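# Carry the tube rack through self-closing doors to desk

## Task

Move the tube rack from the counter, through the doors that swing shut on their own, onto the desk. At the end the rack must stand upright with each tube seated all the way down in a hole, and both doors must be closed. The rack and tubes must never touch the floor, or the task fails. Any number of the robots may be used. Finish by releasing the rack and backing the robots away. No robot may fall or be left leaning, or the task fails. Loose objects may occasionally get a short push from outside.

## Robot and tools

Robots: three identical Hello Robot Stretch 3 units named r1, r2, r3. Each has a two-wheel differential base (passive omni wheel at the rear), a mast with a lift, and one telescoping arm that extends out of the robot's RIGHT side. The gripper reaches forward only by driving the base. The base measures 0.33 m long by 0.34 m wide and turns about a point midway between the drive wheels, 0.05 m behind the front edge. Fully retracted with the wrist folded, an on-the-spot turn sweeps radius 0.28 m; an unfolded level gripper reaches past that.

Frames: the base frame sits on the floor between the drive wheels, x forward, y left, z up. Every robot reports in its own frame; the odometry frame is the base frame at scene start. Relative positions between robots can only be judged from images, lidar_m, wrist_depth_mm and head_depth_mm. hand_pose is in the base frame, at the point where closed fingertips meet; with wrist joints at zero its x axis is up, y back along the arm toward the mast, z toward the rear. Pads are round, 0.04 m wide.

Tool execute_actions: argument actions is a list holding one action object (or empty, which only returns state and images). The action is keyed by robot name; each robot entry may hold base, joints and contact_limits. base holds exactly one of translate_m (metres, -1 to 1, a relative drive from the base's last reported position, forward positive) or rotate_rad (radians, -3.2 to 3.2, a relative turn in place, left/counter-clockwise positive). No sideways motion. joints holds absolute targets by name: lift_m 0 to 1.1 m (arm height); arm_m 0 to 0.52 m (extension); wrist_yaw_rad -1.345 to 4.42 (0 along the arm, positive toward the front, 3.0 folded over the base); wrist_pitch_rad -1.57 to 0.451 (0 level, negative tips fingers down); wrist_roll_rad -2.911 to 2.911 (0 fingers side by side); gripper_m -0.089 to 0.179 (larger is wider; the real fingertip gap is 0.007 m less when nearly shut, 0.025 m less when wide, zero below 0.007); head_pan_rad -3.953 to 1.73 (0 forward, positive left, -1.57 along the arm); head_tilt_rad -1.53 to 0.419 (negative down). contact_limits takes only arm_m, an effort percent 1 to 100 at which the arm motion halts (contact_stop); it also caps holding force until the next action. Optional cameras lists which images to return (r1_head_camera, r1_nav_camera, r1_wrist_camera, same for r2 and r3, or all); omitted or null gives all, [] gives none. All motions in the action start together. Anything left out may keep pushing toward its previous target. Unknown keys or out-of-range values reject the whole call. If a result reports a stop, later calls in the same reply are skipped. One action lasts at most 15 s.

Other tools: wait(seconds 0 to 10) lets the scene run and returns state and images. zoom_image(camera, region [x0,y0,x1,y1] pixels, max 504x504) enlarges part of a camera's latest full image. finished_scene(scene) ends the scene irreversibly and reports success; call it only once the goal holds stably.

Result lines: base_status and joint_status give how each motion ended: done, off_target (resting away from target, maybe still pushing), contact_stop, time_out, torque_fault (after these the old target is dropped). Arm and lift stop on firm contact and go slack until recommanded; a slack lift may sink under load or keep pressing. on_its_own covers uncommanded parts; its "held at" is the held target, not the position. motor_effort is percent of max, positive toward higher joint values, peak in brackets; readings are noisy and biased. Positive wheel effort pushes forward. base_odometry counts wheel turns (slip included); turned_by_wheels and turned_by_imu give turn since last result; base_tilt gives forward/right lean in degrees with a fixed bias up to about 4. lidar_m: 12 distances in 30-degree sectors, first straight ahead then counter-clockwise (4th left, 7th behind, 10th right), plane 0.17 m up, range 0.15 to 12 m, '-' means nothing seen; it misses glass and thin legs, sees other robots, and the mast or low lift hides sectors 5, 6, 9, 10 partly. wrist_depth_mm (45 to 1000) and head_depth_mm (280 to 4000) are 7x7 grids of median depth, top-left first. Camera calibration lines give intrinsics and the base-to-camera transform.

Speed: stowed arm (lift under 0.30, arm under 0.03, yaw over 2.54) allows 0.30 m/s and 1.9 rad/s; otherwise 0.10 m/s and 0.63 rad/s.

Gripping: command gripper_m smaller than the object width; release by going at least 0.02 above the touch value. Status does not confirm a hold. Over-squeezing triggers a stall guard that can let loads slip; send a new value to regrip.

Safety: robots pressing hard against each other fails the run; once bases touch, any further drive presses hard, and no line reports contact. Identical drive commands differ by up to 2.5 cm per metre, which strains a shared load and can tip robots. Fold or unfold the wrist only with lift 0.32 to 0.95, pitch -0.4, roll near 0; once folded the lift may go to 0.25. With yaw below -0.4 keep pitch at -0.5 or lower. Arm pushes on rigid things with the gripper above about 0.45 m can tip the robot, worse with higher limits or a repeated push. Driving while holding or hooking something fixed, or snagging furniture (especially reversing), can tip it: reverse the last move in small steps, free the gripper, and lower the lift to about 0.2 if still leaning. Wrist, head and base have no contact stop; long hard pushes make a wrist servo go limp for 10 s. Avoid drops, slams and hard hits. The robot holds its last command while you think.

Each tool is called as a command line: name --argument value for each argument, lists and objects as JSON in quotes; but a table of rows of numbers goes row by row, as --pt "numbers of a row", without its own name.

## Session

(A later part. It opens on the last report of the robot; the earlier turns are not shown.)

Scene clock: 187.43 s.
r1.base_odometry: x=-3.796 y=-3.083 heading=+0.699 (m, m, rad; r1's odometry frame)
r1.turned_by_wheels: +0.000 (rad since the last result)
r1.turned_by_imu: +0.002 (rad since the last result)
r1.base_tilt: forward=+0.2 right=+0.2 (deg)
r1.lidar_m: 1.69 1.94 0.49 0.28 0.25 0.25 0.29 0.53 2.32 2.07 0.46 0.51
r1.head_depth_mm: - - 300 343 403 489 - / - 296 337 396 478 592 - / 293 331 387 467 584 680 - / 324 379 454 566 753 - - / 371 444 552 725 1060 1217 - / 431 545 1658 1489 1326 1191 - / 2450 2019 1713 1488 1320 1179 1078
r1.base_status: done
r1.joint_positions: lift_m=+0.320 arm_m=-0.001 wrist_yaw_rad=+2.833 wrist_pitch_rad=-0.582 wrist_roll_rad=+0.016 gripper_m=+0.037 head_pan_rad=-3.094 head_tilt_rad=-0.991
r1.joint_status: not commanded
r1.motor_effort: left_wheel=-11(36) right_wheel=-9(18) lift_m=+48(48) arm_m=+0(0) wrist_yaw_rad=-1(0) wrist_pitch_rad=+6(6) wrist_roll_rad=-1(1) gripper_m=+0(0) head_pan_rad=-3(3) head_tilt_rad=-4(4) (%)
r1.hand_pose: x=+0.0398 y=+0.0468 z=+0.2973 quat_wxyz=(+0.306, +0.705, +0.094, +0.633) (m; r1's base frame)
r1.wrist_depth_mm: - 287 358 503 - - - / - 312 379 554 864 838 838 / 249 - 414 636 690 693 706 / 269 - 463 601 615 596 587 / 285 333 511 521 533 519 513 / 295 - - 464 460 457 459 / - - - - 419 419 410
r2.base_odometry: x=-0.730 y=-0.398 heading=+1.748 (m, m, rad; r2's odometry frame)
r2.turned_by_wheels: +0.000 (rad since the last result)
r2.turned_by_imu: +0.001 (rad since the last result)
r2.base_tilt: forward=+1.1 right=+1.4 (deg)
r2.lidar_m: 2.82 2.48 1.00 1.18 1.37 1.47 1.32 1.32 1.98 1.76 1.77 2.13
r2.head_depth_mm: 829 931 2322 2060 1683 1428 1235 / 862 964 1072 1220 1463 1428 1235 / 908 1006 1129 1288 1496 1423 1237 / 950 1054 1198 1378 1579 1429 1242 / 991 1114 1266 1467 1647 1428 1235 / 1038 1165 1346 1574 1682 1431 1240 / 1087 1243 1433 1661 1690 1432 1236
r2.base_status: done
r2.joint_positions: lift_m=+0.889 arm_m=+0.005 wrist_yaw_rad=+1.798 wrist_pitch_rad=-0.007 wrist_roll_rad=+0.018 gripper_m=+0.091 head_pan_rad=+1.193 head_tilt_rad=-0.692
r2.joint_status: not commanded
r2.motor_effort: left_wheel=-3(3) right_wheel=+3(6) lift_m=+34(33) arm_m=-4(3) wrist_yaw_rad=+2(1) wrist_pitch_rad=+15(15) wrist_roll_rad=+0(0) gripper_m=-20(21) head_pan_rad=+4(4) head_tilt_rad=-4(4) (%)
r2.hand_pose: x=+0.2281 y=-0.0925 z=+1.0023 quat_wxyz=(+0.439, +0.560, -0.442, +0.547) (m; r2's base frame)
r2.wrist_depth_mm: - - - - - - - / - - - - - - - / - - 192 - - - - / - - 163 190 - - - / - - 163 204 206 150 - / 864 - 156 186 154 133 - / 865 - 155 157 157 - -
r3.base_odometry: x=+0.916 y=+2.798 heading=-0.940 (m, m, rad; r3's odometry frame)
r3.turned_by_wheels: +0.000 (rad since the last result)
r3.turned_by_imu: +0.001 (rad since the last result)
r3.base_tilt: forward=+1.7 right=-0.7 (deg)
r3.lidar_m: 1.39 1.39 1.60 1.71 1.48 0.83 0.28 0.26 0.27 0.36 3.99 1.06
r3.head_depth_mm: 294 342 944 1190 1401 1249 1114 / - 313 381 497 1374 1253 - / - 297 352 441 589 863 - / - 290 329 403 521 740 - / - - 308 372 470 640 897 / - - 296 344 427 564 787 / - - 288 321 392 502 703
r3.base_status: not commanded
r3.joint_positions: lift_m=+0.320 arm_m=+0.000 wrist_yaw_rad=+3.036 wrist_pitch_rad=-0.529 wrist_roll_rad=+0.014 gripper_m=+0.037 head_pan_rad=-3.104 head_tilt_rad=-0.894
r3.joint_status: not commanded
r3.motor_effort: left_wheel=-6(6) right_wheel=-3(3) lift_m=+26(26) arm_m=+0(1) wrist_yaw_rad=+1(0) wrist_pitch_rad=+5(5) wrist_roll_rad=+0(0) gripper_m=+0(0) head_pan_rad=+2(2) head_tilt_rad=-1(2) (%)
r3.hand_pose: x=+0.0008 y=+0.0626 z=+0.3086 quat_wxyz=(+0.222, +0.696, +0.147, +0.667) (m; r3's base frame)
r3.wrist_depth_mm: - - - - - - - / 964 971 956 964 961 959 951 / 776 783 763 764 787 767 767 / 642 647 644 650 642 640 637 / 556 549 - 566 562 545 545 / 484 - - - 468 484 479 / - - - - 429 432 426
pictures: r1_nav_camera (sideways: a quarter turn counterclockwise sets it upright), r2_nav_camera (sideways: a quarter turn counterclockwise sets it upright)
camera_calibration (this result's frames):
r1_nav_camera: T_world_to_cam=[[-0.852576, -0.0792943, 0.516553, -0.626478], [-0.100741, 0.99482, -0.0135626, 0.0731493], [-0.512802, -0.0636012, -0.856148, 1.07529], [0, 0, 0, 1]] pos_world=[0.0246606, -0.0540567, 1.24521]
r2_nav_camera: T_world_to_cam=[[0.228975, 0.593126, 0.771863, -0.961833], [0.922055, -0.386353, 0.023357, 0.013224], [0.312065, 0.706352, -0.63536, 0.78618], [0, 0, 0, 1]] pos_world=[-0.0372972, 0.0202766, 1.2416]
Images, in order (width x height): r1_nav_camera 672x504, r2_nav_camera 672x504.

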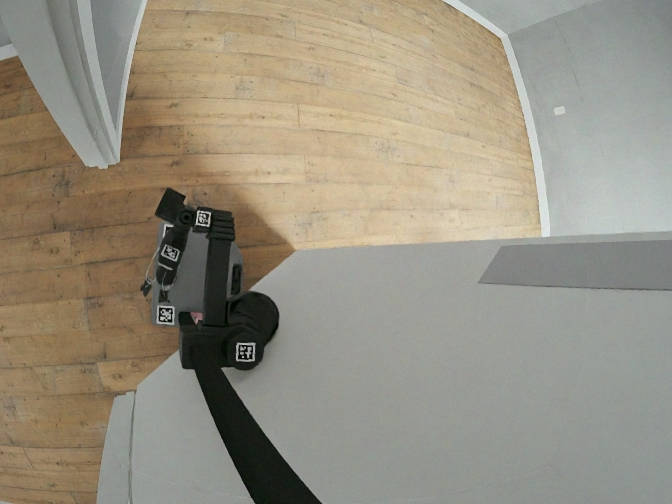

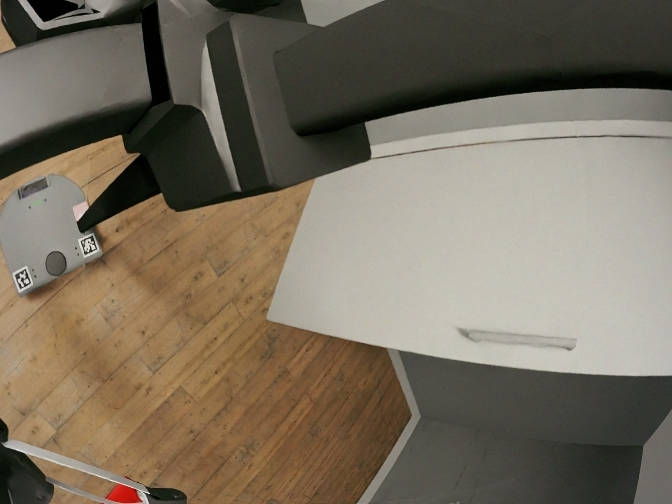

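execute_actions --actions '[{"r1":{"base":{"rotate_rad":-0.45}},"r2":{"base":{"translate_m":0.2}}}]' --cameras '[]'

execute_actions --actions '[{"r1":{"base":{"translate_m":-0.3}},"r2":{"base":{"translate_m":0.35}}}]' --cameras '[]'

execute_actions --actions '[{"r1":{"base":{"rotate_rad":-0.45}},"r2":{"base":{"translate_m":0.2}}}]' --cameras '[]'

execute_actions --actions '[{"r1":{"base":{"translate_m":-0.24}},"r2":{"base":{"translate_m":0.25}}}]' --cameras '[]'

execute_actions --actions '[{"r1":{"base":{"rotate_rad":-0.3}},"r2":{"base":{"rotate_rad":1.7},"joints":{"head_pan_rad":0,"head_tilt_rad":-0.9}}}]' --cameras '["r1_nav_camera","r2_nav_camera"]'

Scene clock: 203.40 s.
r1.base_odometry: x=-3.796 y=-3.083 heading=+0.250 (m, m, rad; r1's odometry frame)
r1.turned_by_wheels: -0.449 (rad since the last result)
r1.turned_by_imu: -0.439 (rad since the last result)
r1.base_tilt: forward=+0.1 right=+0.2 (deg)
r1.lidar_m: 1.31 1.69 1.74 0.42 0.29 0.27 0.27 0.35 2.99 2.24 1.37 0.46
r1.head_depth_mm: - - 297 350 442 599 - / - - 310 380 490 670 - / - 292 333 415 550 694 - / - 301 360 457 625 - - / 283 317 391 508 725 1100 - / 294 341 429 572 865 1190 - / 303 370 473 658 1178 1177 1082
r1.base_status: rotate_rad off_target (by the wheels' count: -0.4492 of -0.4500)
r1.joint_positions: lift_m=+0.320 arm_m=-0.001 wrist_yaw_rad=+2.833 wrist_pitch_rad=-0.582 wrist_roll_rad=+0.016 gripper_m=+0.037 head_pan_rad=-3.094 head_tilt_rad=-0.991
r1.joint_status: not commanded
r1.on_its_own: right_wheel is at rest, and its effort (-20) is outside its rest range (-18 to +18)
r1.motor_effort: left_wheel=+1(12) right_wheel=-20(24) lift_m=+48(48) arm_m=+0(0) wrist_yaw_rad=+0(0) wrist_pitch_rad=+6(6) wrist_roll_rad=+0(0) gripper_m=-1(1) head_pan_rad=-3(3) head_tilt_rad=-4(4) (%)
r1.hand_pose: x=+0.0398 y=+0.0468 z=+0.2973 quat_wxyz=(+0.306, +0.705, +0.094, +0.633) (m; r1's base frame)
r1.wrist_depth_mm: - 414 - - - - - / - 458 616 898 888 849 841 / 300 - 663 706 698 722 701 / 319 - 591 607 603 592 598 / 322 400 541 522 539 523 530 / 318 - - 464 456 458 465 / - - - - 411 416 414
r2.base_odometry: x=-0.765 y=-0.201 heading=+1.748 (m, m, rad; r2's odometry frame)
r2.turned_by_wheels: +0.000 (rad since the last result)
r2.turned_by_imu: +0.000 (rad since the last result)
r2.base_tilt: forward=+1.0 right=+1.3 (deg)
r2.lidar_m: 2.63 2.54 0.85 0.96 1.41 1.68 1.51 1.51 1.92 1.72 1.73 2.08
r2.head_depth_mm: 1818 2081 2389 2061 1692 1428 1245 / 1696 1916 2223 2049 1689 1422 1241 / 725 825 943 1853 1600 1423 1243 / 730 824 956 1099 1292 1419 1232 / 801 893 1022 1187 1415 1428 1240 / 843 950 1095 1292 1559 1427 1236 / 893 1016 1176 1407 1630 1437 1241
r2.base_status: done
r2.joint_positions: lift_m=+0.889 arm_m=+0.005 wrist_yaw_rad=+1.798 wrist_pitch_rad=-0.007 wrist_roll_rad=+0.018 gripper_m=+0.091 head_pan_rad=+1.193 head_tilt_rad=-0.692
r2.joint_status: not commanded
r2.motor_effort: left_wheel=-2(4) right_wheel=+4(7) lift_m=+33(34) arm_m=-4(4) wrist_yaw_rad=+2(2) wrist_pitch_rad=+15(15) wrist_roll_rad=+0(0) gripper_m=-20(20) head_pan_rad=+4(4) head_tilt_rad=-3(3) (%)
r2.hand_pose: x=+0.2281 y=-0.0925 z=+1.0023 quat_wxyz=(+0.439, +0.560, -0.442, +0.547) (m; r2's base frame)
r2.wrist_depth_mm: - - - - - - - / - - - - - - - / - - - - - - - / - - 163 189 - - - / - - 163 204 207 149 - / - - 156 186 154 133 - / - - 155 157 157 - -
r3.base_odometry: x=+0.916 y=+2.798 heading=-0.940 (m, m, rad; r3's odometry frame)
r3.turned_by_wheels: +0.000 (rad since the last result)
r3.turned_by_imu: +0.002 (rad since the last result)
r3.base_tilt: forward=+1.8 right=-0.8 (deg)
r3.lidar_m: 1.39 1.39 1.59 1.70 1.47 0.84 0.28 0.26 0.27 0.36 3.99 1.07
r3.head_depth_mm: 294 342 949 1193 1394 1250 1118 / - 313 381 498 1370 1254 - / - 298 352 441 588 863 - / - 290 329 403 521 743 - / - - 308 372 470 640 892 / - - 295 345 427 562 786 / - - 287 321 391 503 705
r3.base_status: not commanded
r3.joint_positions: lift_m=+0.320 arm_m=+0.000 wrist_yaw_rad=+3.036 wrist_pitch_rad=-0.529 wrist_roll_rad=+0.014 gripper_m=+0.037 head_pan_rad=-3.104 head_tilt_rad=-0.894
r3.joint_status: not commanded
r3.motor_effort: left_wheel=-6(6) right_wheel=-2(2) lift_m=+26(26) arm_m=-1(1) wrist_yaw_rad=+0(0) wrist_pitch_rad=+5(5) wrist_roll_rad=+0(0) gripper_m=+0(0) head_pan_rad=+4(2) head_tilt_rad=-2(3) (%)
r3.hand_pose: x=+0.0008 y=+0.0626 z=+0.3086 quat_wxyz=(+0.222, +0.696, +0.147, +0.667) (m; r3's base frame)
r3.wrist_depth_mm: - - - - - - - / 970 978 966 973 951 955 956 / 780 768 765 776 758 766 766 / 639 647 636 645 635 639 639 / 550 553 - 563 563 551 547 / 482 - - - 471 480 483 / - - - - 426 423 426
pictures: none
No camera images: the call's "cameras" was empty. Leave "cameras" out to get every camera's image.

Scene clock: 208.13 s.
r1.base_odometry: x=-4.087 y=-3.157 heading=+0.250 (m, m, rad; r1's odometry frame)
r1.turned_by_wheels: +0.000 (rad since the last result)
r1.turned_by_imu: +0.002 (rad since the last result)
r1.base_tilt: forward=+0.2 right=+0.1 (deg)
r1.lidar_m: 0.75 1.96 0.38 0.25 0.24 0.24 0.31 0.90 2.75 2.43 2.25 0.73
r1.head_depth_mm: - 289 310 350 401 470 - / 290 316 357 413 485 582 - / 322 366 423 503 616 698 - / 373 433 519 643 836 - - / 458 1903 1655 1462 1295 1211 - / 2470 2017 1725 1469 1331 1190 - / 2375 2007 1707 1368 1317 1180 1079
r1.base_status: done
r1.joint_positions: lift_m=+0.320 arm_m=-0.001 wrist_yaw_rad=+2.833 wrist_pitch_rad=-0.582 wrist_roll_rad=+0.016 gripper_m=+0.037 head_pan_rad=-3.094 head_tilt_rad=-0.991
r1.joint_status: not commanded
r1.motor_effort: left_wheel=+0(24) right_wheel=-7(20) lift_m=+48(48) arm_m=+1(0) wrist_yaw_rad=+1(1) wrist_pitch_rad=+6(6) wrist_roll_rad=-1(0) gripper_m=-1(1) head_pan_rad=-3(3) head_tilt_rad=-4(4) (%)
r1.hand_pose: x=+0.0398 y=+0.0468 z=+0.2973 quat_wxyz=(+0.306, +0.705, +0.094, +0.633) (m; r1's base frame)
r1.wrist_depth_mm: - 262 311 409 - - - / - 287 336 456 882 861 857 / 240 - 375 522 698 707 693 / 260 - 411 583 604 595 593 / 278 324 462 519 546 515 518 / 288 - - 466 451 464 458 / - - - - 419 407 411
r2.base_odometry: x=-0.827 y=+0.144 heading=+1.748 (m, m, rad; r2's odometry frame)
r2.turned_by_wheels: +0.000 (rad since the last result)
r2.turned_by_imu: +0.001 (rad since the last result)
r2.base_tilt: forward=+1.1 right=+1.3 (deg)
r2.lidar_m: 2.28 2.29 1.65 1.03 1.06 1.78 1.85 1.86 1.86 1.66 1.66 2.01
r2.head_depth_mm: 1890 2174 2437 2061 1697 1424 1244 / 1775 2010 2343 2059 1693 1433 1235 / 1664 1891 2110 2066 1687 1428 1240 / 1563 1745 1977 2046 1694 1434 1237 / 1492 1639 1832 2006 1671 1429 1234 / 1443 1672 2459 2067 1688 1429 1239 / 3269 3115 2632 2058 1641 1334 1239
r2.base_status: done
r2.joint_positions: lift_m=+0.889 arm_m=+0.005 wrist_yaw_rad=+1.798 wrist_pitch_rad=-0.007 wrist_roll_rad=+0.018 gripper_m=+0.091 head_pan_rad=+1.193 head_tilt_rad=-0.692
r2.joint_status: not commanded
r2.motor_effort: left_wheel=-3(3) right_wheel=+4(8) lift_m=+33(33) arm_m=-4(3) wrist_yaw_rad=+2(2) wrist_pitch_rad=+15(14) wrist_roll_rad=+0(0) gripper_m=-21(21) head_pan_rad=+4(4) head_tilt_rad=-3(5) (%)
r2.hand_pose: x=+0.2281 y=-0.0925 z=+1.0023 quat_wxyz=(+0.439, +0.560, -0.442, +0.547) (m; r2's base frame)
r2.wrist_depth_mm: - - - - - - - / - - - - - - - / - - - - - - - / - - 161 190 - - - / - - 164 204 206 149 - / - - 156 185 154 133 - / - - 155 158 157 - -
r3.base_odometry: x=+0.916 y=+2.798 heading=-0.940 (m, m, rad; r3's odometry frame)
r3.turned_by_wheels: +0.000 (rad since the last result)
r3.turned_by_imu: +0.001 (rad since the last result)
r3.base_tilt: forward=+1.7 right=-0.8 (deg)
r3.lidar_m: 1.39 1.38 1.60 1.71 1.48 0.83 0.28 0.26 0.27 0.36 4.00 1.06
r3.head_depth_mm: 294 342 947 1190 1391 1257 1114 / - 314 381 497 1374 1260 - / - 297 352 441 588 862 - / - 290 329 404 523 741 - / - - 308 372 470 641 893 / - - 296 345 427 563 788 / - - 287 321 392 502 702
r3.base_status: not commanded
r3.joint_positions: lift_m=+0.320 arm_m=+0.000 wrist_yaw_rad=+3.036 wrist_pitch_rad=-0.529 wrist_roll_rad=+0.014 gripper_m=+0.037 head_pan_rad=-3.104 head_tilt_rad=-0.894
r3.joint_status: not commanded
r3.motor_effort: left_wheel=-6(6) right_wheel=-3(4) lift_m=+26(26) arm_m=-1(1) wrist_yaw_rad=+0(0) wrist_pitch_rad=+5(5) wrist_roll_rad=+0(0) gripper_m=+0(0) head_pan_rad=+3(3) head_tilt_rad=-3(3) (%)
r3.hand_pose: x=+0.0008 y=+0.0626 z=+0.3086 quat_wxyz=(+0.222, +0.696, +0.147, +0.667) (m; r3's base frame)
r3.wrist_depth_mm: - - - - - - - / 956 980 975 964 948 953 962 / 776 769 764 773 768 771 764 / 648 639 647 644 635 636 641 / 555 549 - 571 563 551 543 / 487 - - - 469 479 480 / - - - - 429 431 427
pictures: none
No camera images: the call's "cameras" was empty. Leave "cameras" out to get every camera's image.

Scene clock: 211.43 s.
r1.base_odometry: x=-4.087 y=-3.157 heading=-0.198 (m, m, rad; r1's odometry frame)
r1.turned_by_wheels: -0.448 (rad since the last result)
r1.turned_by_imu: -0.440 (rad since the last result)
r1.base_tilt: forward=+0.2 right=+0.1 (deg)
r1.lidar_m: 0.73 1.65 1.96 0.36 0.27 0.26 0.28 0.39 0.94 2.79 2.36 1.99
r1.head_depth_mm: - - 296 343 423 550 - / - - 315 379 479 634 - / - 295 345 426 553 684 - / - 316 381 482 654 - - / 295 346 427 557 799 1195 - / 316 383 486 661 1030 1193 - / 347 426 562 1412 1317 1179 1082
r1.base_status: rotate_rad off_target (by the wheels' count: -0.4480 of -0.4500)
r1.joint_positions: lift_m=+0.320 arm_m=-0.001 wrist_yaw_rad=+2.833 wrist_pitch_rad=-0.582 wrist_roll_rad=+0.016 gripper_m=+0.037 head_pan_rad=-3.094 head_tilt_rad=-0.991
r1.joint_status: not commanded
r1.on_its_own: right_wheel is at rest, and its effort (-53) is outside its rest range (-18 to +18)
r1.motor_effort: left_wheel=+1(14) right_wheel=-53(53) lift_m=+48(48) arm_m=+0(0) wrist_yaw_rad=+0(1) wrist_pitch_rad=+6(5) wrist_roll_rad=-1(1) gripper_m=+0(0) head_pan_rad=-4(4) head_tilt_rad=-4(4) (%)
r1.hand_pose: x=+0.0398 y=+0.0468 z=+0.2973 quat_wxyz=(+0.306, +0.705, +0.094, +0.633) (m; r1's base frame)
r1.wrist_depth_mm: - 359 556 - - - - / - 390 517 876 894 863 867 / 276 - 543 711 700 708 695 / 297 - 580 595 607 609 609 / 301 370 549 528 538 513 520 / 305 - - 462 448 467 454 / - - - - 416 407 415
r2.base_odometry: x=-0.862 y=+0.341 heading=+1.748 (m, m, rad; r2's odometry frame)
r2.turned_by_wheels: +0.000 (rad since the last result)
r2.turned_by_imu: +0.001 (rad since the last result)
r2.base_tilt: forward=+1.1 right=+1.2 (deg)
r2.lidar_m: 2.09 2.09 1.69 1.57 0.80 0.79 2.05 2.06 1.81 1.62 1.63 1.96
r2.head_depth_mm: 1961 2230 2451 2061 1691 1435 1236 / 1816 2048 2362 2046 1692 1434 1238 / 1707 1930 2193 2068 1687 1436 1239 / 1604 1799 2040 2057 1675 1432 1233 / 1523 1686 1889 2011 1692 1429 1237 / 1431 1582 1755 1927 1691 1433 1238 / 1363 1527 2344 2050 1666 1430 1241
r2.base_status: done
r2.joint_positions: lift_m=+0.889 arm_m=+0.005 wrist_yaw_rad=+1.798 wrist_pitch_rad=-0.007 wrist_roll_rad=+0.018 gripper_m=+0.091 head_pan_rad=+1.193 head_tilt_rad=-0.692
r2.joint_status: not commanded
r2.motor_effort: left_wheel=-2(4) right_wheel=+3(7) lift_m=+34(34) arm_m=-3(3) wrist_yaw_rad=+1(2) wrist_pitch_rad=+15(14) wrist_roll_rad=+0(0) gripper_m=-20(20) head_pan_rad=+5(4) head_tilt_rad=-3(4) (%)
r2.hand_pose: x=+0.2281 y=-0.0925 z=+1.0023 quat_wxyz=(+0.439, +0.560, -0.442, +0.547) (m; r2's base frame)
r2.wrist_depth_mm: - - - - - - - / - - - - - - - / - - - - - - - / - - 163 190 - - - / - - 163 204 207 149 - / - - 157 185 154 133 - / - - 155 157 157 - -
r3.base_odometry: x=+0.916 y=+2.798 heading=-0.940 (m, m, rad; r3's odometry frame)
r3.turned_by_wheels: +0.000 (rad since the last result)
r3.turned_by_imu: +0.001 (rad since the last result)
r3.base_tilt: forward=+1.7 right=-0.7 (deg)
r3.lidar_m: 1.39 1.39 1.59 1.71 1.47 0.84 0.28 0.26 0.27 0.36 3.99 1.07
r3.head_depth_mm: 294 342 944 1195 1396 1251 1117 / - 313 381 497 1368 1251 - / - 297 353 440 588 865 - / - 290 329 403 522 743 - / - - 309 372 470 641 893 / - - 296 344 428 563 790 / - - 287 321 391 502 704
r3.base_status: not commanded
r3.joint_positions: lift_m=+0.320 arm_m=+0.000 wrist_yaw_rad=+3.036 wrist_pitch_rad=-0.529 wrist_roll_rad=+0.014 gripper_m=+0.037 head_pan_rad=-3.104 head_tilt_rad=-0.894
r3.joint_status: not commanded
r3.motor_effort: left_wheel=-6(6) right_wheel=-2(2) lift_m=+26(26) arm_m=+0(1) wrist_yaw_rad=+0(1) wrist_pitch_rad=+5(5) wrist_roll_rad=+0(0) gripper_m=+0(0) head_pan_rad=+3(3) head_tilt_rad=-2(2) (%)
r3.hand_pose: x=+0.0008 y=+0.0626 z=+0.3086 quat_wxyz=(+0.222, +0.696, +0.147, +0.667) (m; r3's base frame)
r3.wrist_depth_mm: - - - - - - - / 960 980 962 975 960 956 946 / 786 764 759 763 765 769 758 / 640 636 647 635 645 646 647 / 556 546 - 572 566 550 549 / 480 - - - 474 482 479 / - - - - 429 427 428
pictures: none
No camera images: the call's "cameras" was empty. Leave "cameras" out to get every camera's image.

Scene clock: 218.23 s.
r1.base_odometry: x=-4.087 y=-3.157 heading=-0.181 (m, m, rad; r1's odometry frame)
r1.turned_by_wheels: +0.016 (rad since the last result)
r1.turned_by_imu: +0.032 (rad since the last result)
r1.base_tilt: forward=+0.2 right=+0.2 (deg)
r1.lidar_m: 0.73 1.70 1.96 0.35 0.27 0.26 0.28 0.40 2.72 1.04 2.34 1.74
r1.head_depth_mm: - - 296 342 419 543 - / - - 315 379 478 628 - / - 296 346 425 553 684 - / 286 319 385 486 657 - - / 298 350 432 565 811 1192 - / 321 390 495 673 1061 1195 - / 355 437 576 1439 1312 1186 1081
r1.base_status: translate_m time_out (by the wheels' count: -0.0002 of -0.2400)
r1.joint_positions: lift_m=+0.320 arm_m=-0.001 wrist_yaw_rad=+2.833 wrist_pitch_rad=-0.583 wrist_roll_rad=+0.016 gripper_m=+0.037 head_pan_rad=-3.096 head_tilt_rad=-0.991
r1.joint_status: not commanded
r1.motor_effort: left_wheel=-6(100) right_wheel=-6(67) lift_m=+44(48) arm_m=+1(0) wrist_yaw_rad=+0(1) wrist_pitch_rad=+6(7) wrist_roll_rad=-1(1) gripper_m=-1(1) head_pan_rad=-3(3) head_tilt_rad=-4(4) (%)
r1.hand_pose: x=+0.0397 y=+0.0467 z=+0.2973 quat_wxyz=(+0.306, +0.705, +0.095, +0.633) (m; r1's base frame)
r1.wrist_depth_mm: - 354 484 - - - - / - 378 500 879 838 850 828 / 275 - 534 710 712 699 682 / 292 - 571 604 620 592 600 / 304 368 545 529 543 517 507 / 303 - - 462 457 455 463 / - - - - 415 408 406
r2.base_odometry: x=-0.906 y=+0.587 heading=+1.747 (m, m, rad; r2's odometry frame)
r2.turned_by_wheels: +0.000 (rad since the last result)
r2.turned_by_imu: +0.001 (rad since the last result)
r2.base_tilt: forward=+1.1 right=+1.3 (deg)
r2.lidar_m: 1.84 1.85 1.74 1.57 1.20 0.98 2.29 2.30 1.75 1.57 1.58 1.89
r2.head_depth_mm: 2022 2301 2418 2059 1687 1425 1238 / 1886 2130 2414 2059 1688 1423 1237 / 1759 2000 2275 2047 1670 1423 1234 / 1655 1855 2078 2070 1693 1427 1243 / 1568 1739 1956 2060 1700 1424 1245 / 1488 1645 1801 1959 1684 1433 1238 / 1409 1536 1709 1851 1679 1436 1233
r2.base_status: done
r2.joint_positions: lift_m=+0.889 arm_m=+0.005 wrist_yaw_rad=+1.798 wrist_pitch_rad=-0.007 wrist_roll_rad=+0.018 gripper_m=+0.091 head_pan_rad=+1.193 head_tilt_rad=-0.692
r2.joint_status: not commanded
r2.motor_effort: left_wheel=-3(3) right_wheel=+4(7) lift_m=+33(34) arm_m=-4(3) wrist_yaw_rad=+1(2) wrist_pitch_rad=+15(15) wrist_roll_rad=+0(0) gripper_m=-20(20) head_pan_rad=+4(4) head_tilt_rad=-3(4) (%)
r2.hand_pose: x=+0.2281 y=-0.0925 z=+1.0023 quat_wxyz=(+0.439, +0.560, -0.442, +0.547) (m; r2's base frame)
r2.wrist_depth_mm: - - - - - - - / - - - - - - - / - - - - - - - / - - 161 190 - - - / - - 163 204 208 150 - / - - 156 185 155 132 - / - - 156 157 157 - -
r3.base_odometry: x=+0.916 y=+2.798 heading=-0.940 (m, m, rad; r3's odometry frame)
r3.turned_by_wheels: +0.000 (rad since the last result)
r3.turned_by_imu: +0.001 (rad since the last result)
r3.base_tilt: forward=+1.7 right=-0.8 (deg)
r3.lidar_m: 1.39 1.39 1.59 1.70 1.47 0.84 0.28 0.26 0.27 0.36 3.99 1.07
r3.head_depth_mm: 294 342 946 1191 1400 1244 1122 / - 313 380 497 1371 1251 - / - 297 352 441 590 860 - / - 290 329 403 522 743 - / - - 308 372 470 638 894 / - - 296 344 427 563 791 / - - 288 321 391 503 703
r3.base_status: not commanded
r3.joint_positions: lift_m=+0.320 arm_m=+0.000 wrist_yaw_rad=+3.036 wrist_pitch_rad=-0.529 wrist_roll_rad=+0.014 gripper_m=+0.037 head_pan_rad=-3.104 head_tilt_rad=-0.894
r3.joint_status: not commanded
r3.motor_effort: left_wheel=-6(6) right_wheel=-3(3) lift_m=+26(26) arm_m=+0(0) wrist_yaw_rad=+0(0) wrist_pitch_rad=+5(5) wrist_roll_rad=+0(0) gripper_m=+0(0) head_pan_rad=+2(2) head_tilt_rad=-3(2) (%)
r3.hand_pose: x=+0.0008 y=+0.0626 z=+0.3086 quat_wxyz=(+0.222, +0.696, +0.147, +0.667) (m; r3's base frame)
r3.wrist_depth_mm: - - - - - - - / 961 948 957 970 961 950 954 / 776 782 771 777 770 752 764 / 640 643 645 643 644 646 642 / 553 554 - 569 564 546 547 / 487 - - - 468 482 483 / - - - - 428 430 425
pictures: none
No camera images: the call's "cameras" was empty. Leave "cameras" out to get every camera's image.

not run: a stop came earlier in this reply.

execute_actions --actions '[{"r1":{"base":{"rotate_rad":0.6}},"r2":{"base":{"rotate_rad":1.7},"joints":{"head_pan_rad":0,"head_tilt_rad":-0.9}}}]' --cameras '[]'

execute_actions --actions '[{"r1":{"base":{"translate_m":-0.18}},"r2":{"base":{"translate_m":0.25}}}]' --cameras '["r1_nav_camera","r2_nav_camera"]'

Scene clock: 228.17 s.
r1.base_odometry: x=-4.087 y=-3.157 heading=+0.419 (m, m, rad; r1's odometry frame)
r1.turned_by_wheels: +0.600 (rad since the last result)
r1.turned_by_imu: +0.598 (rad since the last result)
r1.base_tilt: forward=+0.2 right=+0.1 (deg)
r1.lidar_m: 1.83 2.78 0.31 0.23 0.23 0.24 0.34 1.18 1.17 2.29 1.33 0.73
r1.head_depth_mm: 289 304 331 364 405 458 - / 322 355 394 442 504 577 - / 380 426 487 565 670 739 - / 2470 1954 1644 790 990 - - / 2463 2053 1743 1519 1335 1218 - / 2394 2024 1735 1505 1330 1191 - / 2340 2012 1718 1490 1315 1184 1081
r1.base_status: done
r1.joint_positions: lift_m=+0.320 arm_m=-0.001 wrist_yaw_rad=+2.833 wrist_pitch_rad=-0.583 wrist_roll_rad=+0.016 gripper_m=+0.037 head_pan_rad=-3.096 head_tilt_rad=-0.991
r1.joint_status: not commanded
r1.motor_effort: left_wheel=-7(16) right_wheel=-2(3) lift_m=+44(43) arm_m=+1(0) wrist_yaw_rad=-1(1) wrist_pitch_rad=+6(6) wrist_roll_rad=-1(1) gripper_m=+0(0) head_pan_rad=-2(3) head_tilt_rad=-4(4) (%)
r1.hand_pose: x=+0.0397 y=+0.0467 z=+0.2973 quat_wxyz=(+0.306, +0.705, +0.095, +0.633) (m; r1's base frame)
r1.wrist_depth_mm: - 241 281 341 450 - - / - 263 306 387 521 861 835 / 231 - 334 431 656 686 683 / 252 - 375 492 603 607 595 / 277 313 418 525 542 530 508 / 294 - - 465 452 456 458 / - - - - 415 412 407
r2.base_odometry: x=-0.906 y=+0.587 heading=-2.836 (m, m, rad; r2's odometry frame)
r2.turned_by_wheels: +1.700 (rad since the last result)
r2.turned_by_imu: +1.721 (rad since the last result)
r2.base_tilt: forward=+1.1 right=+1.3 (deg)
r2.lidar_m: 1.57 0.93 0.95 2.29 2.35 1.65 1.57 1.61 1.94 1.84 1.89 1.65
r2.head_depth_mm: 1496 1732 1917 1610 319 1268 1159 / 1492 1719 1923 315 311 1256 1156 / 1509 1722 1917 296 302 1269 1163 / 2898 2384 1981 1677 1476 1288 1160 / 3006 2388 1987 1679 1451 1293 1161 / 2988 2377 1919 1575 1452 1293 1161 / 3023 2396 1572 1468 1450 1288 1159
r2.base_status: done
r2.joint_positions: lift_m=+0.889 arm_m=+0.005 wrist_yaw_rad=+1.798 wrist_pitch_rad=-0.007 wrist_roll_rad=+0.018 gripper_m=+0.091 head_pan_rad=+0.007 head_tilt_rad=-0.889
r2.joint_status: all done
r2.motor_effort: left_wheel=-2(7) right_wheel=+4(6) lift_m=+34(33) arm_m=-4(3) wrist_yaw_rad=+1(2) wrist_pitch_rad=+15(15) wrist_roll_rad=+0(0) gripper_m=-20(21) head_pan_rad=-5(60) head_tilt_rad=-6(21) (%)
r2.hand_pose: x=+0.2281 y=-0.0926 z=+1.0023 quat_wxyz=(+0.439, +0.560, -0.442, +0.547) (m; r2's base frame)
r2.wrist_depth_mm: - 956 - - - - - / - 966 - - - - - / - 953 192 - - - - / - 994 162 189 - - - / - 926 163 204 206 149 - / - 883 156 185 154 133 - / - - 156 158 157 - -
r3.base_odometry: x=+0.916 y=+2.798 heading=-0.940 (m, m, rad; r3's odometry frame)
r3.turned_by_wheels: +0.000 (rad since the last result)
r3.turned_by_imu: +0.001 (rad since the last result)
r3.base_tilt: forward=+1.7 right=-0.8 (deg)
r3.lidar_m: 1.39 1.39 1.59 1.70 1.47 0.84 0.27 0.26 0.27 0.36 4.00 1.07
r3.head_depth_mm: 294 342 941 1189 1387 1246 1116 / - 313 381 497 1372 1251 - / - 297 352 441 588 865 - / - 290 329 403 523 740 - / - - 308 372 470 639 894 / - - 296 345 427 563 790 / - - 287 321 392 503 703
r3.base_status: not commanded
r3.joint_positions: lift_m=+0.320 arm_m=+0.000 wrist_yaw_rad=+3.036 wrist_pitch_rad=-0.529 wrist_roll_rad=+0.014 gripper_m=+0.037 head_pan_rad=-3.104 head_tilt_rad=-0.894
r3.joint_status: not commanded
r3.motor_effort: left_wheel=-6(6) right_wheel=-2(2) lift_m=+26(26) arm_m=+0(0) wrist_yaw_rad=-1(0) wrist_pitch_rad=+5(5) wrist_roll_rad=+0(0) gripper_m=+0(0) head_pan_rad=+3(2) head_tilt_rad=-3(2) (%)
r3.hand_pose: x=+0.0008 y=+0.0626 z=+0.3086 quat_wxyz=(+0.222, +0.696, +0.147, +0.667) (m; r3's base frame)
r3.wrist_depth_mm: - - - - - - - / 990 970 966 969 964 955 957 / 783 783 773 766 771 769 758 / 641 645 639 639 637 638 639 / 555 547 - 570 567 547 549 / 484 - - - 466 482 485 / - - - - 429 426 428
pictures: none
No camera images: the call's "cameras" was empty. Leave "cameras" out to get every camera's image.

Scene clock: 231.90 s.
r1.base_odometry: x=-4.251 y=-3.230 heading=+0.421 (m, m, rad; r1's odometry frame)
r1.turned_by_wheels: +0.002 (rad since the last result)
r1.turned_by_imu: +0.032 (rad since the last result)
r1.base_tilt: forward=+0.3 right=+0.1 (deg)
r1.lidar_m: 2.01 0.50 0.26 0.21 0.21 0.24 2.61 2.57 0.84 2.34 1.68 0.88
r1.head_depth_mm: 2571 332 355 381 414 450 - / 2566 2135 1662 482 531 576 - / 2494 2105 1779 1536 751 771 - / 2434 2069 1772 1530 1344 - - / 2349 2061 1755 1516 1337 1215 - / 2291 2031 1729 1502 1326 1187 - / 2237 2015 1710 1488 1320 1183 1079
r1.base_status: translate_m off_target (by the wheels' count: -0.1796 of -0.1800)
r1.joint_positions: lift_m=+0.320 arm_m=-0.001 wrist_yaw_rad=+2.833 wrist_pitch_rad=-0.583 wrist_roll_rad=+0.016 gripper_m=+0.037 head_pan_rad=-3.096 head_tilt_rad=-0.991
r1.joint_status: not commanded
r1.on_its_own: right_wheel is at rest, and its effort (-68) is outside its rest range (-18 to +18)
r1.motor_effort: left_wheel=-10(23) right_wheel=-68(67) lift_m=+43(43) arm_m=+1(0) wrist_yaw_rad=-1(1) wrist_pitch_rad=+6(6) wrist_roll_rad=-1(1) gripper_m=+0(0) head_pan_rad=-2(2) head_tilt_rad=-4(4) (%)
r1.hand_pose: x=+0.0397 y=+0.0468 z=+0.2974 quat_wxyz=(+0.306, +0.705, +0.095, +0.633) (m; r1's base frame)
r1.wrist_depth_mm: - 224 253 298 359 460 - / - 248 277 333 413 557 837 / 227 - 306 376 496 673 701 / 249 - 353 443 559 599 607 / 273 307 386 511 541 518 514 / 296 - - 464 448 466 454 / - - - - 418 414 414
r2.base_odometry: x=-1.144 y=+0.512 heading=-2.836 (m, m, rad; r2's odometry frame)
r2.turned_by_wheels: +0.000 (rad since the last result)
r2.turned_by_imu: +0.001 (rad since the last result)
r2.base_tilt: forward=+1.1 right=+1.3 (deg)
r2.lidar_m: 1.32 0.84 0.84 2.31 2.37 1.92 1.82 1.87 1.93 1.83 1.87 1.38
r2.head_depth_mm: 1236 1428 1693 1605 318 1274 1159 / 1242 1425 1652 315 311 1252 1157 / 1284 1455 1687 296 303 1274 1161 / 2727 2394 1957 1676 1484 1295 1161 / 3025 2368 1953 1678 1463 1293 1162 / 2983 2381 1952 1668 1446 1292 1150 / 3018 2394 1969 1678 1294 1261 1160
r2.base_status: done
r2.joint_positions: lift_m=+0.889 arm_m=+0.005 wrist_yaw_rad=+1.798 wrist_pitch_rad=-0.007 wrist_roll_rad=+0.018 gripper_m=+0.091 head_pan_rad=+0.007 head_tilt_rad=-0.889
r2.joint_status: not commanded
r2.motor_effort: left_wheel=-3(3) right_wheel=+4(7) lift_m=+33(33) arm_m=-3(3) wrist_yaw_rad=+1(2) wrist_pitch_rad=+15(15) wrist_roll_rad=+0(0) gripper_m=-21(20) head_pan_rad=-4(5) head_tilt_rad=-4(5) (%)
r2.hand_pose: x=+0.2281 y=-0.0926 z=+1.0023 quat_wxyz=(+0.439, +0.560, -0.442, +0.547) (m; r2's base frame)
r2.wrist_depth_mm: 760 891 - - - - - / 773 - - - - - - / 779 - 194 - - - - / 798 - 162 189 - - - / 808 994 163 205 207 149 - / 797 910 156 186 154 133 - / 770 837 155 157 157 - -
r3.base_odometry: x=+0.916 y=+2.798 heading=-0.940 (m, m, rad; r3's odometry frame)
r3.turned_by_wheels: +0.000 (rad since the last result)
r3.turned_by_imu: +0.001 (rad since the last result)
r3.base_tilt: forward=+1.7 right=-0.7 (deg)
r3.lidar_m: 1.39 1.39 1.59 1.70 1.47 0.84 0.28 0.26 0.27 0.36 4.00 1.06
r3.head_depth_mm: 294 342 946 1186 1397 1251 1119 / - 313 381 497 1377 1252 - / - 297 352 440 588 865 - / - 290 329 404 523 741 - / - - 308 372 470 642 893 / - - 296 344 427 563 790 / - - 288 321 392 504 702
r3.base_status: not commanded
r3.joint_positions: lift_m=+0.320 arm_m=+0.000 wrist_yaw_rad=+3.036 wrist_pitch_rad=-0.529 wrist_roll_rad=+0.014 gripper_m=+0.037 head_pan_rad=-3.104 head_tilt_rad=-0.894
r3.joint_status: not commanded
r3.motor_effort: left_wheel=-6(6) right_wheel=-2(2) lift_m=+26(26) arm_m=+0(1) wrist_yaw_rad=-1(0) wrist_pitch_rad=+5(5) wrist_roll_rad=+0(0) gripper_m=+0(0) head_pan_rad=+3(1) head_tilt_rad=-2(2) (%)
r3.hand_pose: x=+0.0008 y=+0.0626 z=+0.3086 quat_wxyz=(+0.222, +0.696, +0.147, +0.667) (m; r3's base frame)
r3.wrist_depth_mm: - - - - - - - / 970 982 976 953 954 950 953 / 773 765 761 757 765 756 764 / 646 653 656 637 635 640 634 / 549 553 - 564 570 556 550 / 486 - - - 472 477 484 / - - - - 431 429 428
pictures: r1_nav_camera (sideways: a quarter turn counterclockwise sets it upright), r2_nav_camera (sideways: a quarter turn counterclockwise sets it upright)
camera_calibration (this result's frames):
r1_nav_camera: T_world_to_cam=[[-0.852472, -0.0781902, 0.516892, -0.62692], [-0.0994691, 0.994949, -0.0135413, 0.0731138], [-0.513222, -0.0629583, -0.855944, 1.07503], [0, 0, 0, 1]] pos_world=[0.0245688, -0.0540815, 1.2452]
r2_nav_camera: T_world_to_cam=[[0.774729, 0.0115585, 0.632188, -0.783139], [-0.00679445, -0.999623, 0.0266028, 0.0146707], [0.632257, -0.0249053, -0.774359, 0.965007], [0, 0, 0, 1]] pos_world=[-0.00331155, 0.0477508, 1.24196]
Images, in order (width x height): r1_nav_camera 672x504, r2_nav_camera 672x504.

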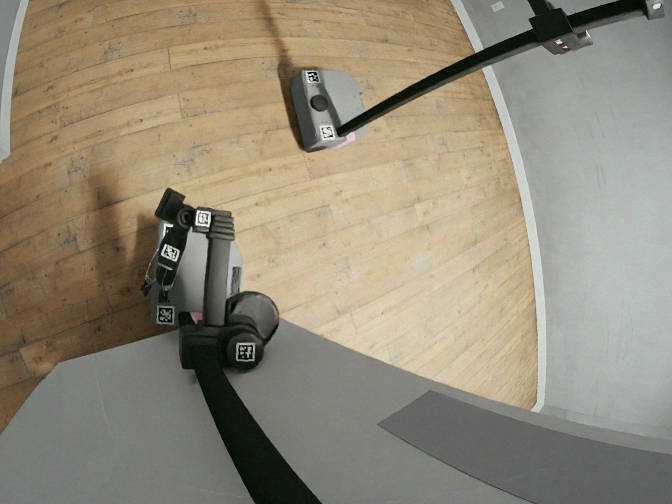

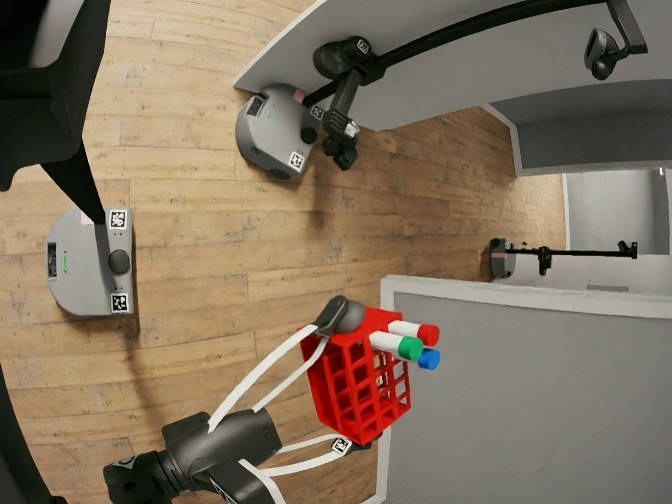

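execute_actions --actions '[{"r1":{"base":{"rotate_rad":0.04}},"r2":{"base":{"translate_m":0.78}}}]' --cameras '[]'

execute_actions --actions '[{"r2":{"base":{"rotate_rad":0.42},"joints":{"head_tilt_rad":-1.1}}}]' --cameras '["r2_nav_camera"]'

Scene clock: 248.40 s.
r1.base_odometry: x=-4.251 y=-3.230 heading=+0.461 (m, m, rad; r1's odometry frame)
r1.turned_by_wheels: +0.040 (rad since the last result)
r1.turned_by_imu: +0.042 (rad since the last result)
r1.base_tilt: forward=+0.2 right=+0.1 (deg)
r1.lidar_m: 2.10 0.46 0.25 0.21 0.21 0.24 2.60 2.56 2.78 2.33 0.35 0.88
r1.head_depth_mm: 2607 348 361 385 415 446 - / 2526 2124 1760 492 536 573 - / 2465 2104 1773 1537 859 776 - / 2411 2080 1756 1517 1346 - - / 2356 2058 1736 1515 1333 1216 - / 2266 2042 1736 1503 1333 1195 - / 2266 2015 1714 1497 1313 1180 1084
r1.base_status: done
r1.joint_positions: lift_m=+0.320 arm_m=-0.001 wrist_yaw_rad=+2.833 wrist_pitch_rad=-0.583 wrist_roll_rad=+0.016 gripper_m=+0.037 head_pan_rad=-3.096 head_tilt_rad=-0.991
r1.joint_status: not commanded
r1.motor_effort: left_wheel=-1(12) right_wheel=-1(62) lift_m=+44(44) arm_m=+1(0) wrist_yaw_rad=+0(1) wrist_pitch_rad=+6(6) wrist_roll_rad=-1(1) gripper_m=+0(0) head_pan_rad=-2(3) head_tilt_rad=-4(4) (%)
r1.hand_pose: x=+0.0397 y=+0.0468 z=+0.2974 quat_wxyz=(+0.306, +0.705, +0.095, +0.633) (m; r1's base frame)
r1.wrist_depth_mm: - 221 247 287 340 423 - / - 244 270 321 395 518 868 / 225 - 299 371 465 654 697 / 248 - 341 424 558 603 583 / 274 305 386 512 531 518 513 / 296 - - 464 447 455 460 / - - - - 415 409 418
r2.base_odometry: x=-1.888 y=+0.277 heading=-2.836 (m, m, rad; r2's odometry frame)
r2.turned_by_wheels: +0.000 (rad since the last result)
r2.turned_by_imu: +0.003 (rad since the last result)
r2.base_tilt: forward=+1.1 right=+1.3 (deg)
r2.lidar_m: 0.55 1.98 0.73 0.47 0.75 2.74 2.60 2.67 1.89 1.79 0.80 0.55
r2.head_depth_mm: 468 531 644 701 319 1258 1166 / 1799 582 644 316 311 1253 1160 / 2030 2244 1983 300 303 1277 1158 / 2105 2211 1969 1673 1477 1290 1162 / 2996 2365 1973 1676 1450 1293 1159 / 2996 2389 1961 1692 1456 1284 1151 / 2808 2414 1962 1666 1448 1289 1163
r2.base_status: done
r2.joint_positions: lift_m=+0.889 arm_m=+0.005 wrist_yaw_rad=+1.798 wrist_pitch_rad=-0.007 wrist_roll_rad=+0.018 gripper_m=+0.091 head_pan_rad=+0.007 head_tilt_rad=-0.889
r2.joint_status: not commanded
r2.motor_effort: left_wheel=-3(4) right_wheel=+3(6) lift_m=+33(34) arm_m=-3(3) wrist_yaw_rad=+2(1) wrist_pitch_rad=+15(15) wrist_roll_rad=+0(0) gripper_m=-20(21) head_pan_rad=-5(4) head_tilt_rad=-4(6) (%)
r2.hand_pose: x=+0.2281 y=-0.0926 z=+1.0023 quat_wxyz=(+0.439, +0.560, -0.442, +0.547) (m; r2's base frame)
r2.wrist_depth_mm: - - - - 455 401 380 / - - - - 437 413 390 / - - 193 - 451 426 401 / - - 162 190 434 436 414 / - - 163 204 207 150 421 / 812 - 156 186 155 133 427 / 799 - 155 158 157 467 460
r3.base_odometry: x=+0.916 y=+2.798 heading=-0.940 (m, m, rad; r3's odometry frame)
r3.turned_by_wheels: +0.000 (rad since the last result)
r3.turned_by_imu: +0.002 (rad since the last result)
r3.base_tilt: forward=+1.8 right=-0.8 (deg)
r3.lidar_m: 1.39 1.39 1.59 1.70 1.47 0.83 0.27 0.26 0.27 0.36 3.99 1.07
r3.head_depth_mm: 294 342 942 1195 1392 1249 1115 / - 314 381 496 1368 1249 - / - 297 352 441 588 865 - / - 290 329 402 522 740 - / - - 308 372 470 640 894 / - - 296 345 427 562 788 / - - 287 321 391 502 703
r3.base_status: not commanded
r3.joint_positions: lift_m=+0.320 arm_m=+0.000 wrist_yaw_rad=+3.036 wrist_pitch_rad=-0.529 wrist_roll_rad=+0.014 gripper_m=+0.037 head_pan_rad=-3.104 head_tilt_rad=-0.894
r3.joint_status: not commanded
r3.motor_effort: left_wheel=-6(6) right_wheel=-2(2) lift_m=+26(26) arm_m=+0(0) wrist_yaw_rad=-1(0) wrist_pitch_rad=+5(5) wrist_roll_rad=+0(0) gripper_m=+0(0) head_pan_rad=+2(2) head_tilt_rad=-3(3) (%)
r3.hand_pose: x=+0.0008 y=+0.0626 z=+0.3086 quat_wxyz=(+0.222, +0.696, +0.147, +0.667) (m; r3's base frame)
r3.wrist_depth_mm: - - - - - - - / 973 943 960 956 974 964 950 / 773 772 770 763 754 761 763 / 648 646 638 638 643 642 648 / 556 556 - 566 566 556 549 / 484 - - - 469 480 480 / - - - - 431 428 426
pictures: none
No camera images: the call's "cameras" was empty. Leave "cameras" out to get every camera's image.

Scene clock: 250.20 s.
r1.base_odometry: x=-4.251 y=-3.230 heading=+0.461 (m, m, rad; r1's odometry frame)
r1.turned_by_wheels: +0.000 (rad since the last result)
r1.turned_by_imu: +0.000 (rad since the last result)
r1.base_tilt: forward=+0.2 right=+0.2 (deg)
r1.lidar_m: 2.11 0.46 0.25 0.21 0.21 0.24 2.60 2.56 2.79 0.39 0.40 0.88
r1.head_depth_mm: 2597 348 362 385 415 445 - / 2523 2121 1749 493 537 574 - / 2483 2102 1764 1543 860 777 - / 2400 2089 1758 1525 1345 - - / 2353 2046 1737 1509 1339 1223 - / 2292 2032 1721 1497 1330 1197 - / 2252 2008 1723 1489 1320 1186 1080
r1.base_status: not commanded
r1.joint_positions: lift_m=+0.320 arm_m=-0.001 wrist_yaw_rad=+2.833 wrist_pitch_rad=-0.583 wrist_roll_rad=+0.016 gripper_m=+0.037 head_pan_rad=-3.096 head_tilt_rad=-0.991
r1.joint_status: not commanded
r1.motor_effort: left_wheel=-1(2) right_wheel=-1(1) lift_m=+44(44) arm_m=+0(0) wrist_yaw_rad=-1(1) wrist_pitch_rad=+6(6) wrist_roll_rad=-1(1) gripper_m=+0(0) head_pan_rad=-2(2) head_tilt_rad=-5(4) (%)
r1.hand_pose: x=+0.0397 y=+0.0468 z=+0.2974 quat_wxyz=(+0.306, +0.705, +0.095, +0.633) (m; r1's base frame)
r1.wrist_depth_mm: - 220 247 286 342 426 - / - 243 268 322 388 513 842 / 226 - 299 369 464 650 718 / 248 - 338 426 560 596 598 / 276 304 384 515 525 521 511 / 297 - - 468 453 458 459 / - - - - 410 416 411
r2.base_odometry: x=-1.888 y=+0.277 heading=-2.417 (m, m, rad; r2's odometry frame)
r2.turned_by_wheels: +0.420 (rad since the last result)
r2.turned_by_imu: +0.425 (rad since the last result)
r2.base_tilt: forward=+1.1 right=+1.4 (deg)
r2.lidar_m: 2.24 0.75 0.47 0.48 2.84 2.60 2.62 1.96 1.79 0.90 0.58 0.55
r2.head_depth_mm: 2074 1814 322 350 1222 1223 1131 / 2058 1833 306 348 1328 1227 1131 / 2042 1839 301 329 1332 1230 1156 / 2021 1808 1617 1439 1327 1222 1149 / 2037 1795 1603 1447 1317 1224 1150 / 2055 1799 1606 1446 1328 1221 1141 / 2004 1793 1571 1434 1315 1208 1118
r2.base_status: done
r2.joint_positions: lift_m=+0.889 arm_m=+0.005 wrist_yaw_rad=+1.798 wrist_pitch_rad=-0.007 wrist_roll_rad=+0.018 gripper_m=+0.091 head_pan_rad=+0.007 head_tilt_rad=-1.086
r2.joint_status: all done
r2.motor_effort: left_wheel=-2(5) right_wheel=+3(5) lift_m=+33(33) arm_m=-3(4) wrist_yaw_rad=+1(1) wrist_pitch_rad=+15(15) wrist_roll_rad=+0(0) gripper_m=-21(21) head_pan_rad=-5(5) head_tilt_rad=-6(23) (%)
r2.hand_pose: x=+0.2281 y=-0.0925 z=+1.0023 quat_wxyz=(+0.438, +0.560, -0.442, +0.547) (m; r2's base frame)
r2.wrist_depth_mm: 591 703 - - - - - / 608 727 - - - - - / 616 730 869 - - - - / 617 761 162 191 - - - / 616 731 164 206 207 149 - / 633 731 156 185 154 134 342 / 621 795 156 156 157 - -
r3.base_odometry: x=+0.916 y=+2.798 heading=-0.940 (m, m, rad; r3's odometry frame)
r3.turned_by_wheels: +0.000 (rad since the last result)
r3.turned_by_imu: +0.000 (rad since the last result)
r3.base_tilt: forward=+1.7 right=-0.8 (deg)
r3.lidar_m: 1.39 1.39 1.60 1.71 1.47 0.83 0.28 0.26 0.27 0.36 3.99 1.06
r3.head_depth_mm: 293 342 941 1194 1391 1253 1119 / - 313 381 498 1375 1252 - / - 297 352 441 589 864 - / - 290 329 403 522 739 - / - - 308 372 470 640 897 / - - 296 345 428 563 789 / - - 287 321 392 503 703
r3.base_status: not commanded
r3.joint_positions: lift_m=+0.320 arm_m=+0.000 wrist_yaw_rad=+3.036 wrist_pitch_rad=-0.529 wrist_roll_rad=+0.014 gripper_m=+0.037 head_pan_rad=-3.104 head_tilt_rad=-0.894
r3.joint_status: not commanded
r3.motor_effort: left_wheel=-6(6) right_wheel=-3(3) lift_m=+26(26) arm_m=+0(0) wrist_yaw_rad=+0(0) wrist_pitch_rad=+5(5) wrist_roll_rad=+0(0) gripper_m=+0(0) head_pan_rad=+2(2) head_tilt_rad=-2(2) (%)
r3.hand_pose: x=+0.0008 y=+0.0626 z=+0.3086 quat_wxyz=(+0.222, +0.696, +0.147, +0.667) (m; r3's base frame)
r3.wrist_depth_mm: - - - - - - - / 971 966 963 972 964 965 956 / 774 788 772 768 767 764 759 / 638 640 643 641 643 636 637 / 551 552 - 564 569 548 548 / 483 - - - 467 477 479 / - - - - 429 427 430
pictures: r2_nav_camera (sideways: a quarter turn counterclockwise sets it upright)
camera_calibration (this result's frames):
r2_nav_camera: T_world_to_cam=[[0.883734, 0.0122003, 0.467831, -0.569688], [-0.00145527, -0.999584, 0.0288166, 0.0117632], [0.467988, -0.026147, -0.883348, 1.10769], [0, 0, 0, 1]] pos_world=[-0.0149143, 0.0476713, 1.24465]
Images, in order (width x height): r2_nav_camera 672x504.

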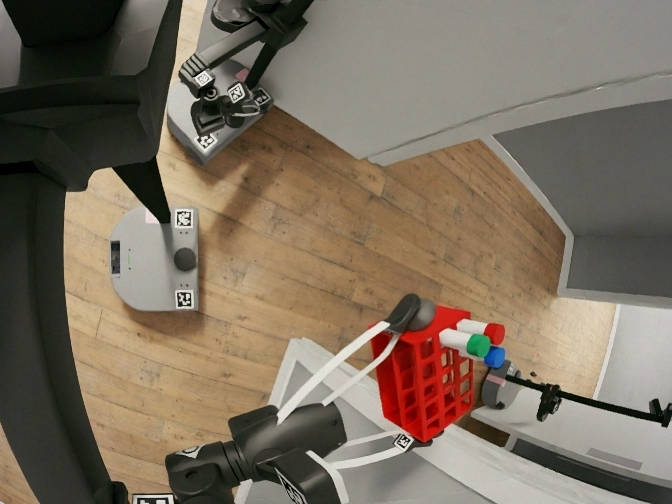

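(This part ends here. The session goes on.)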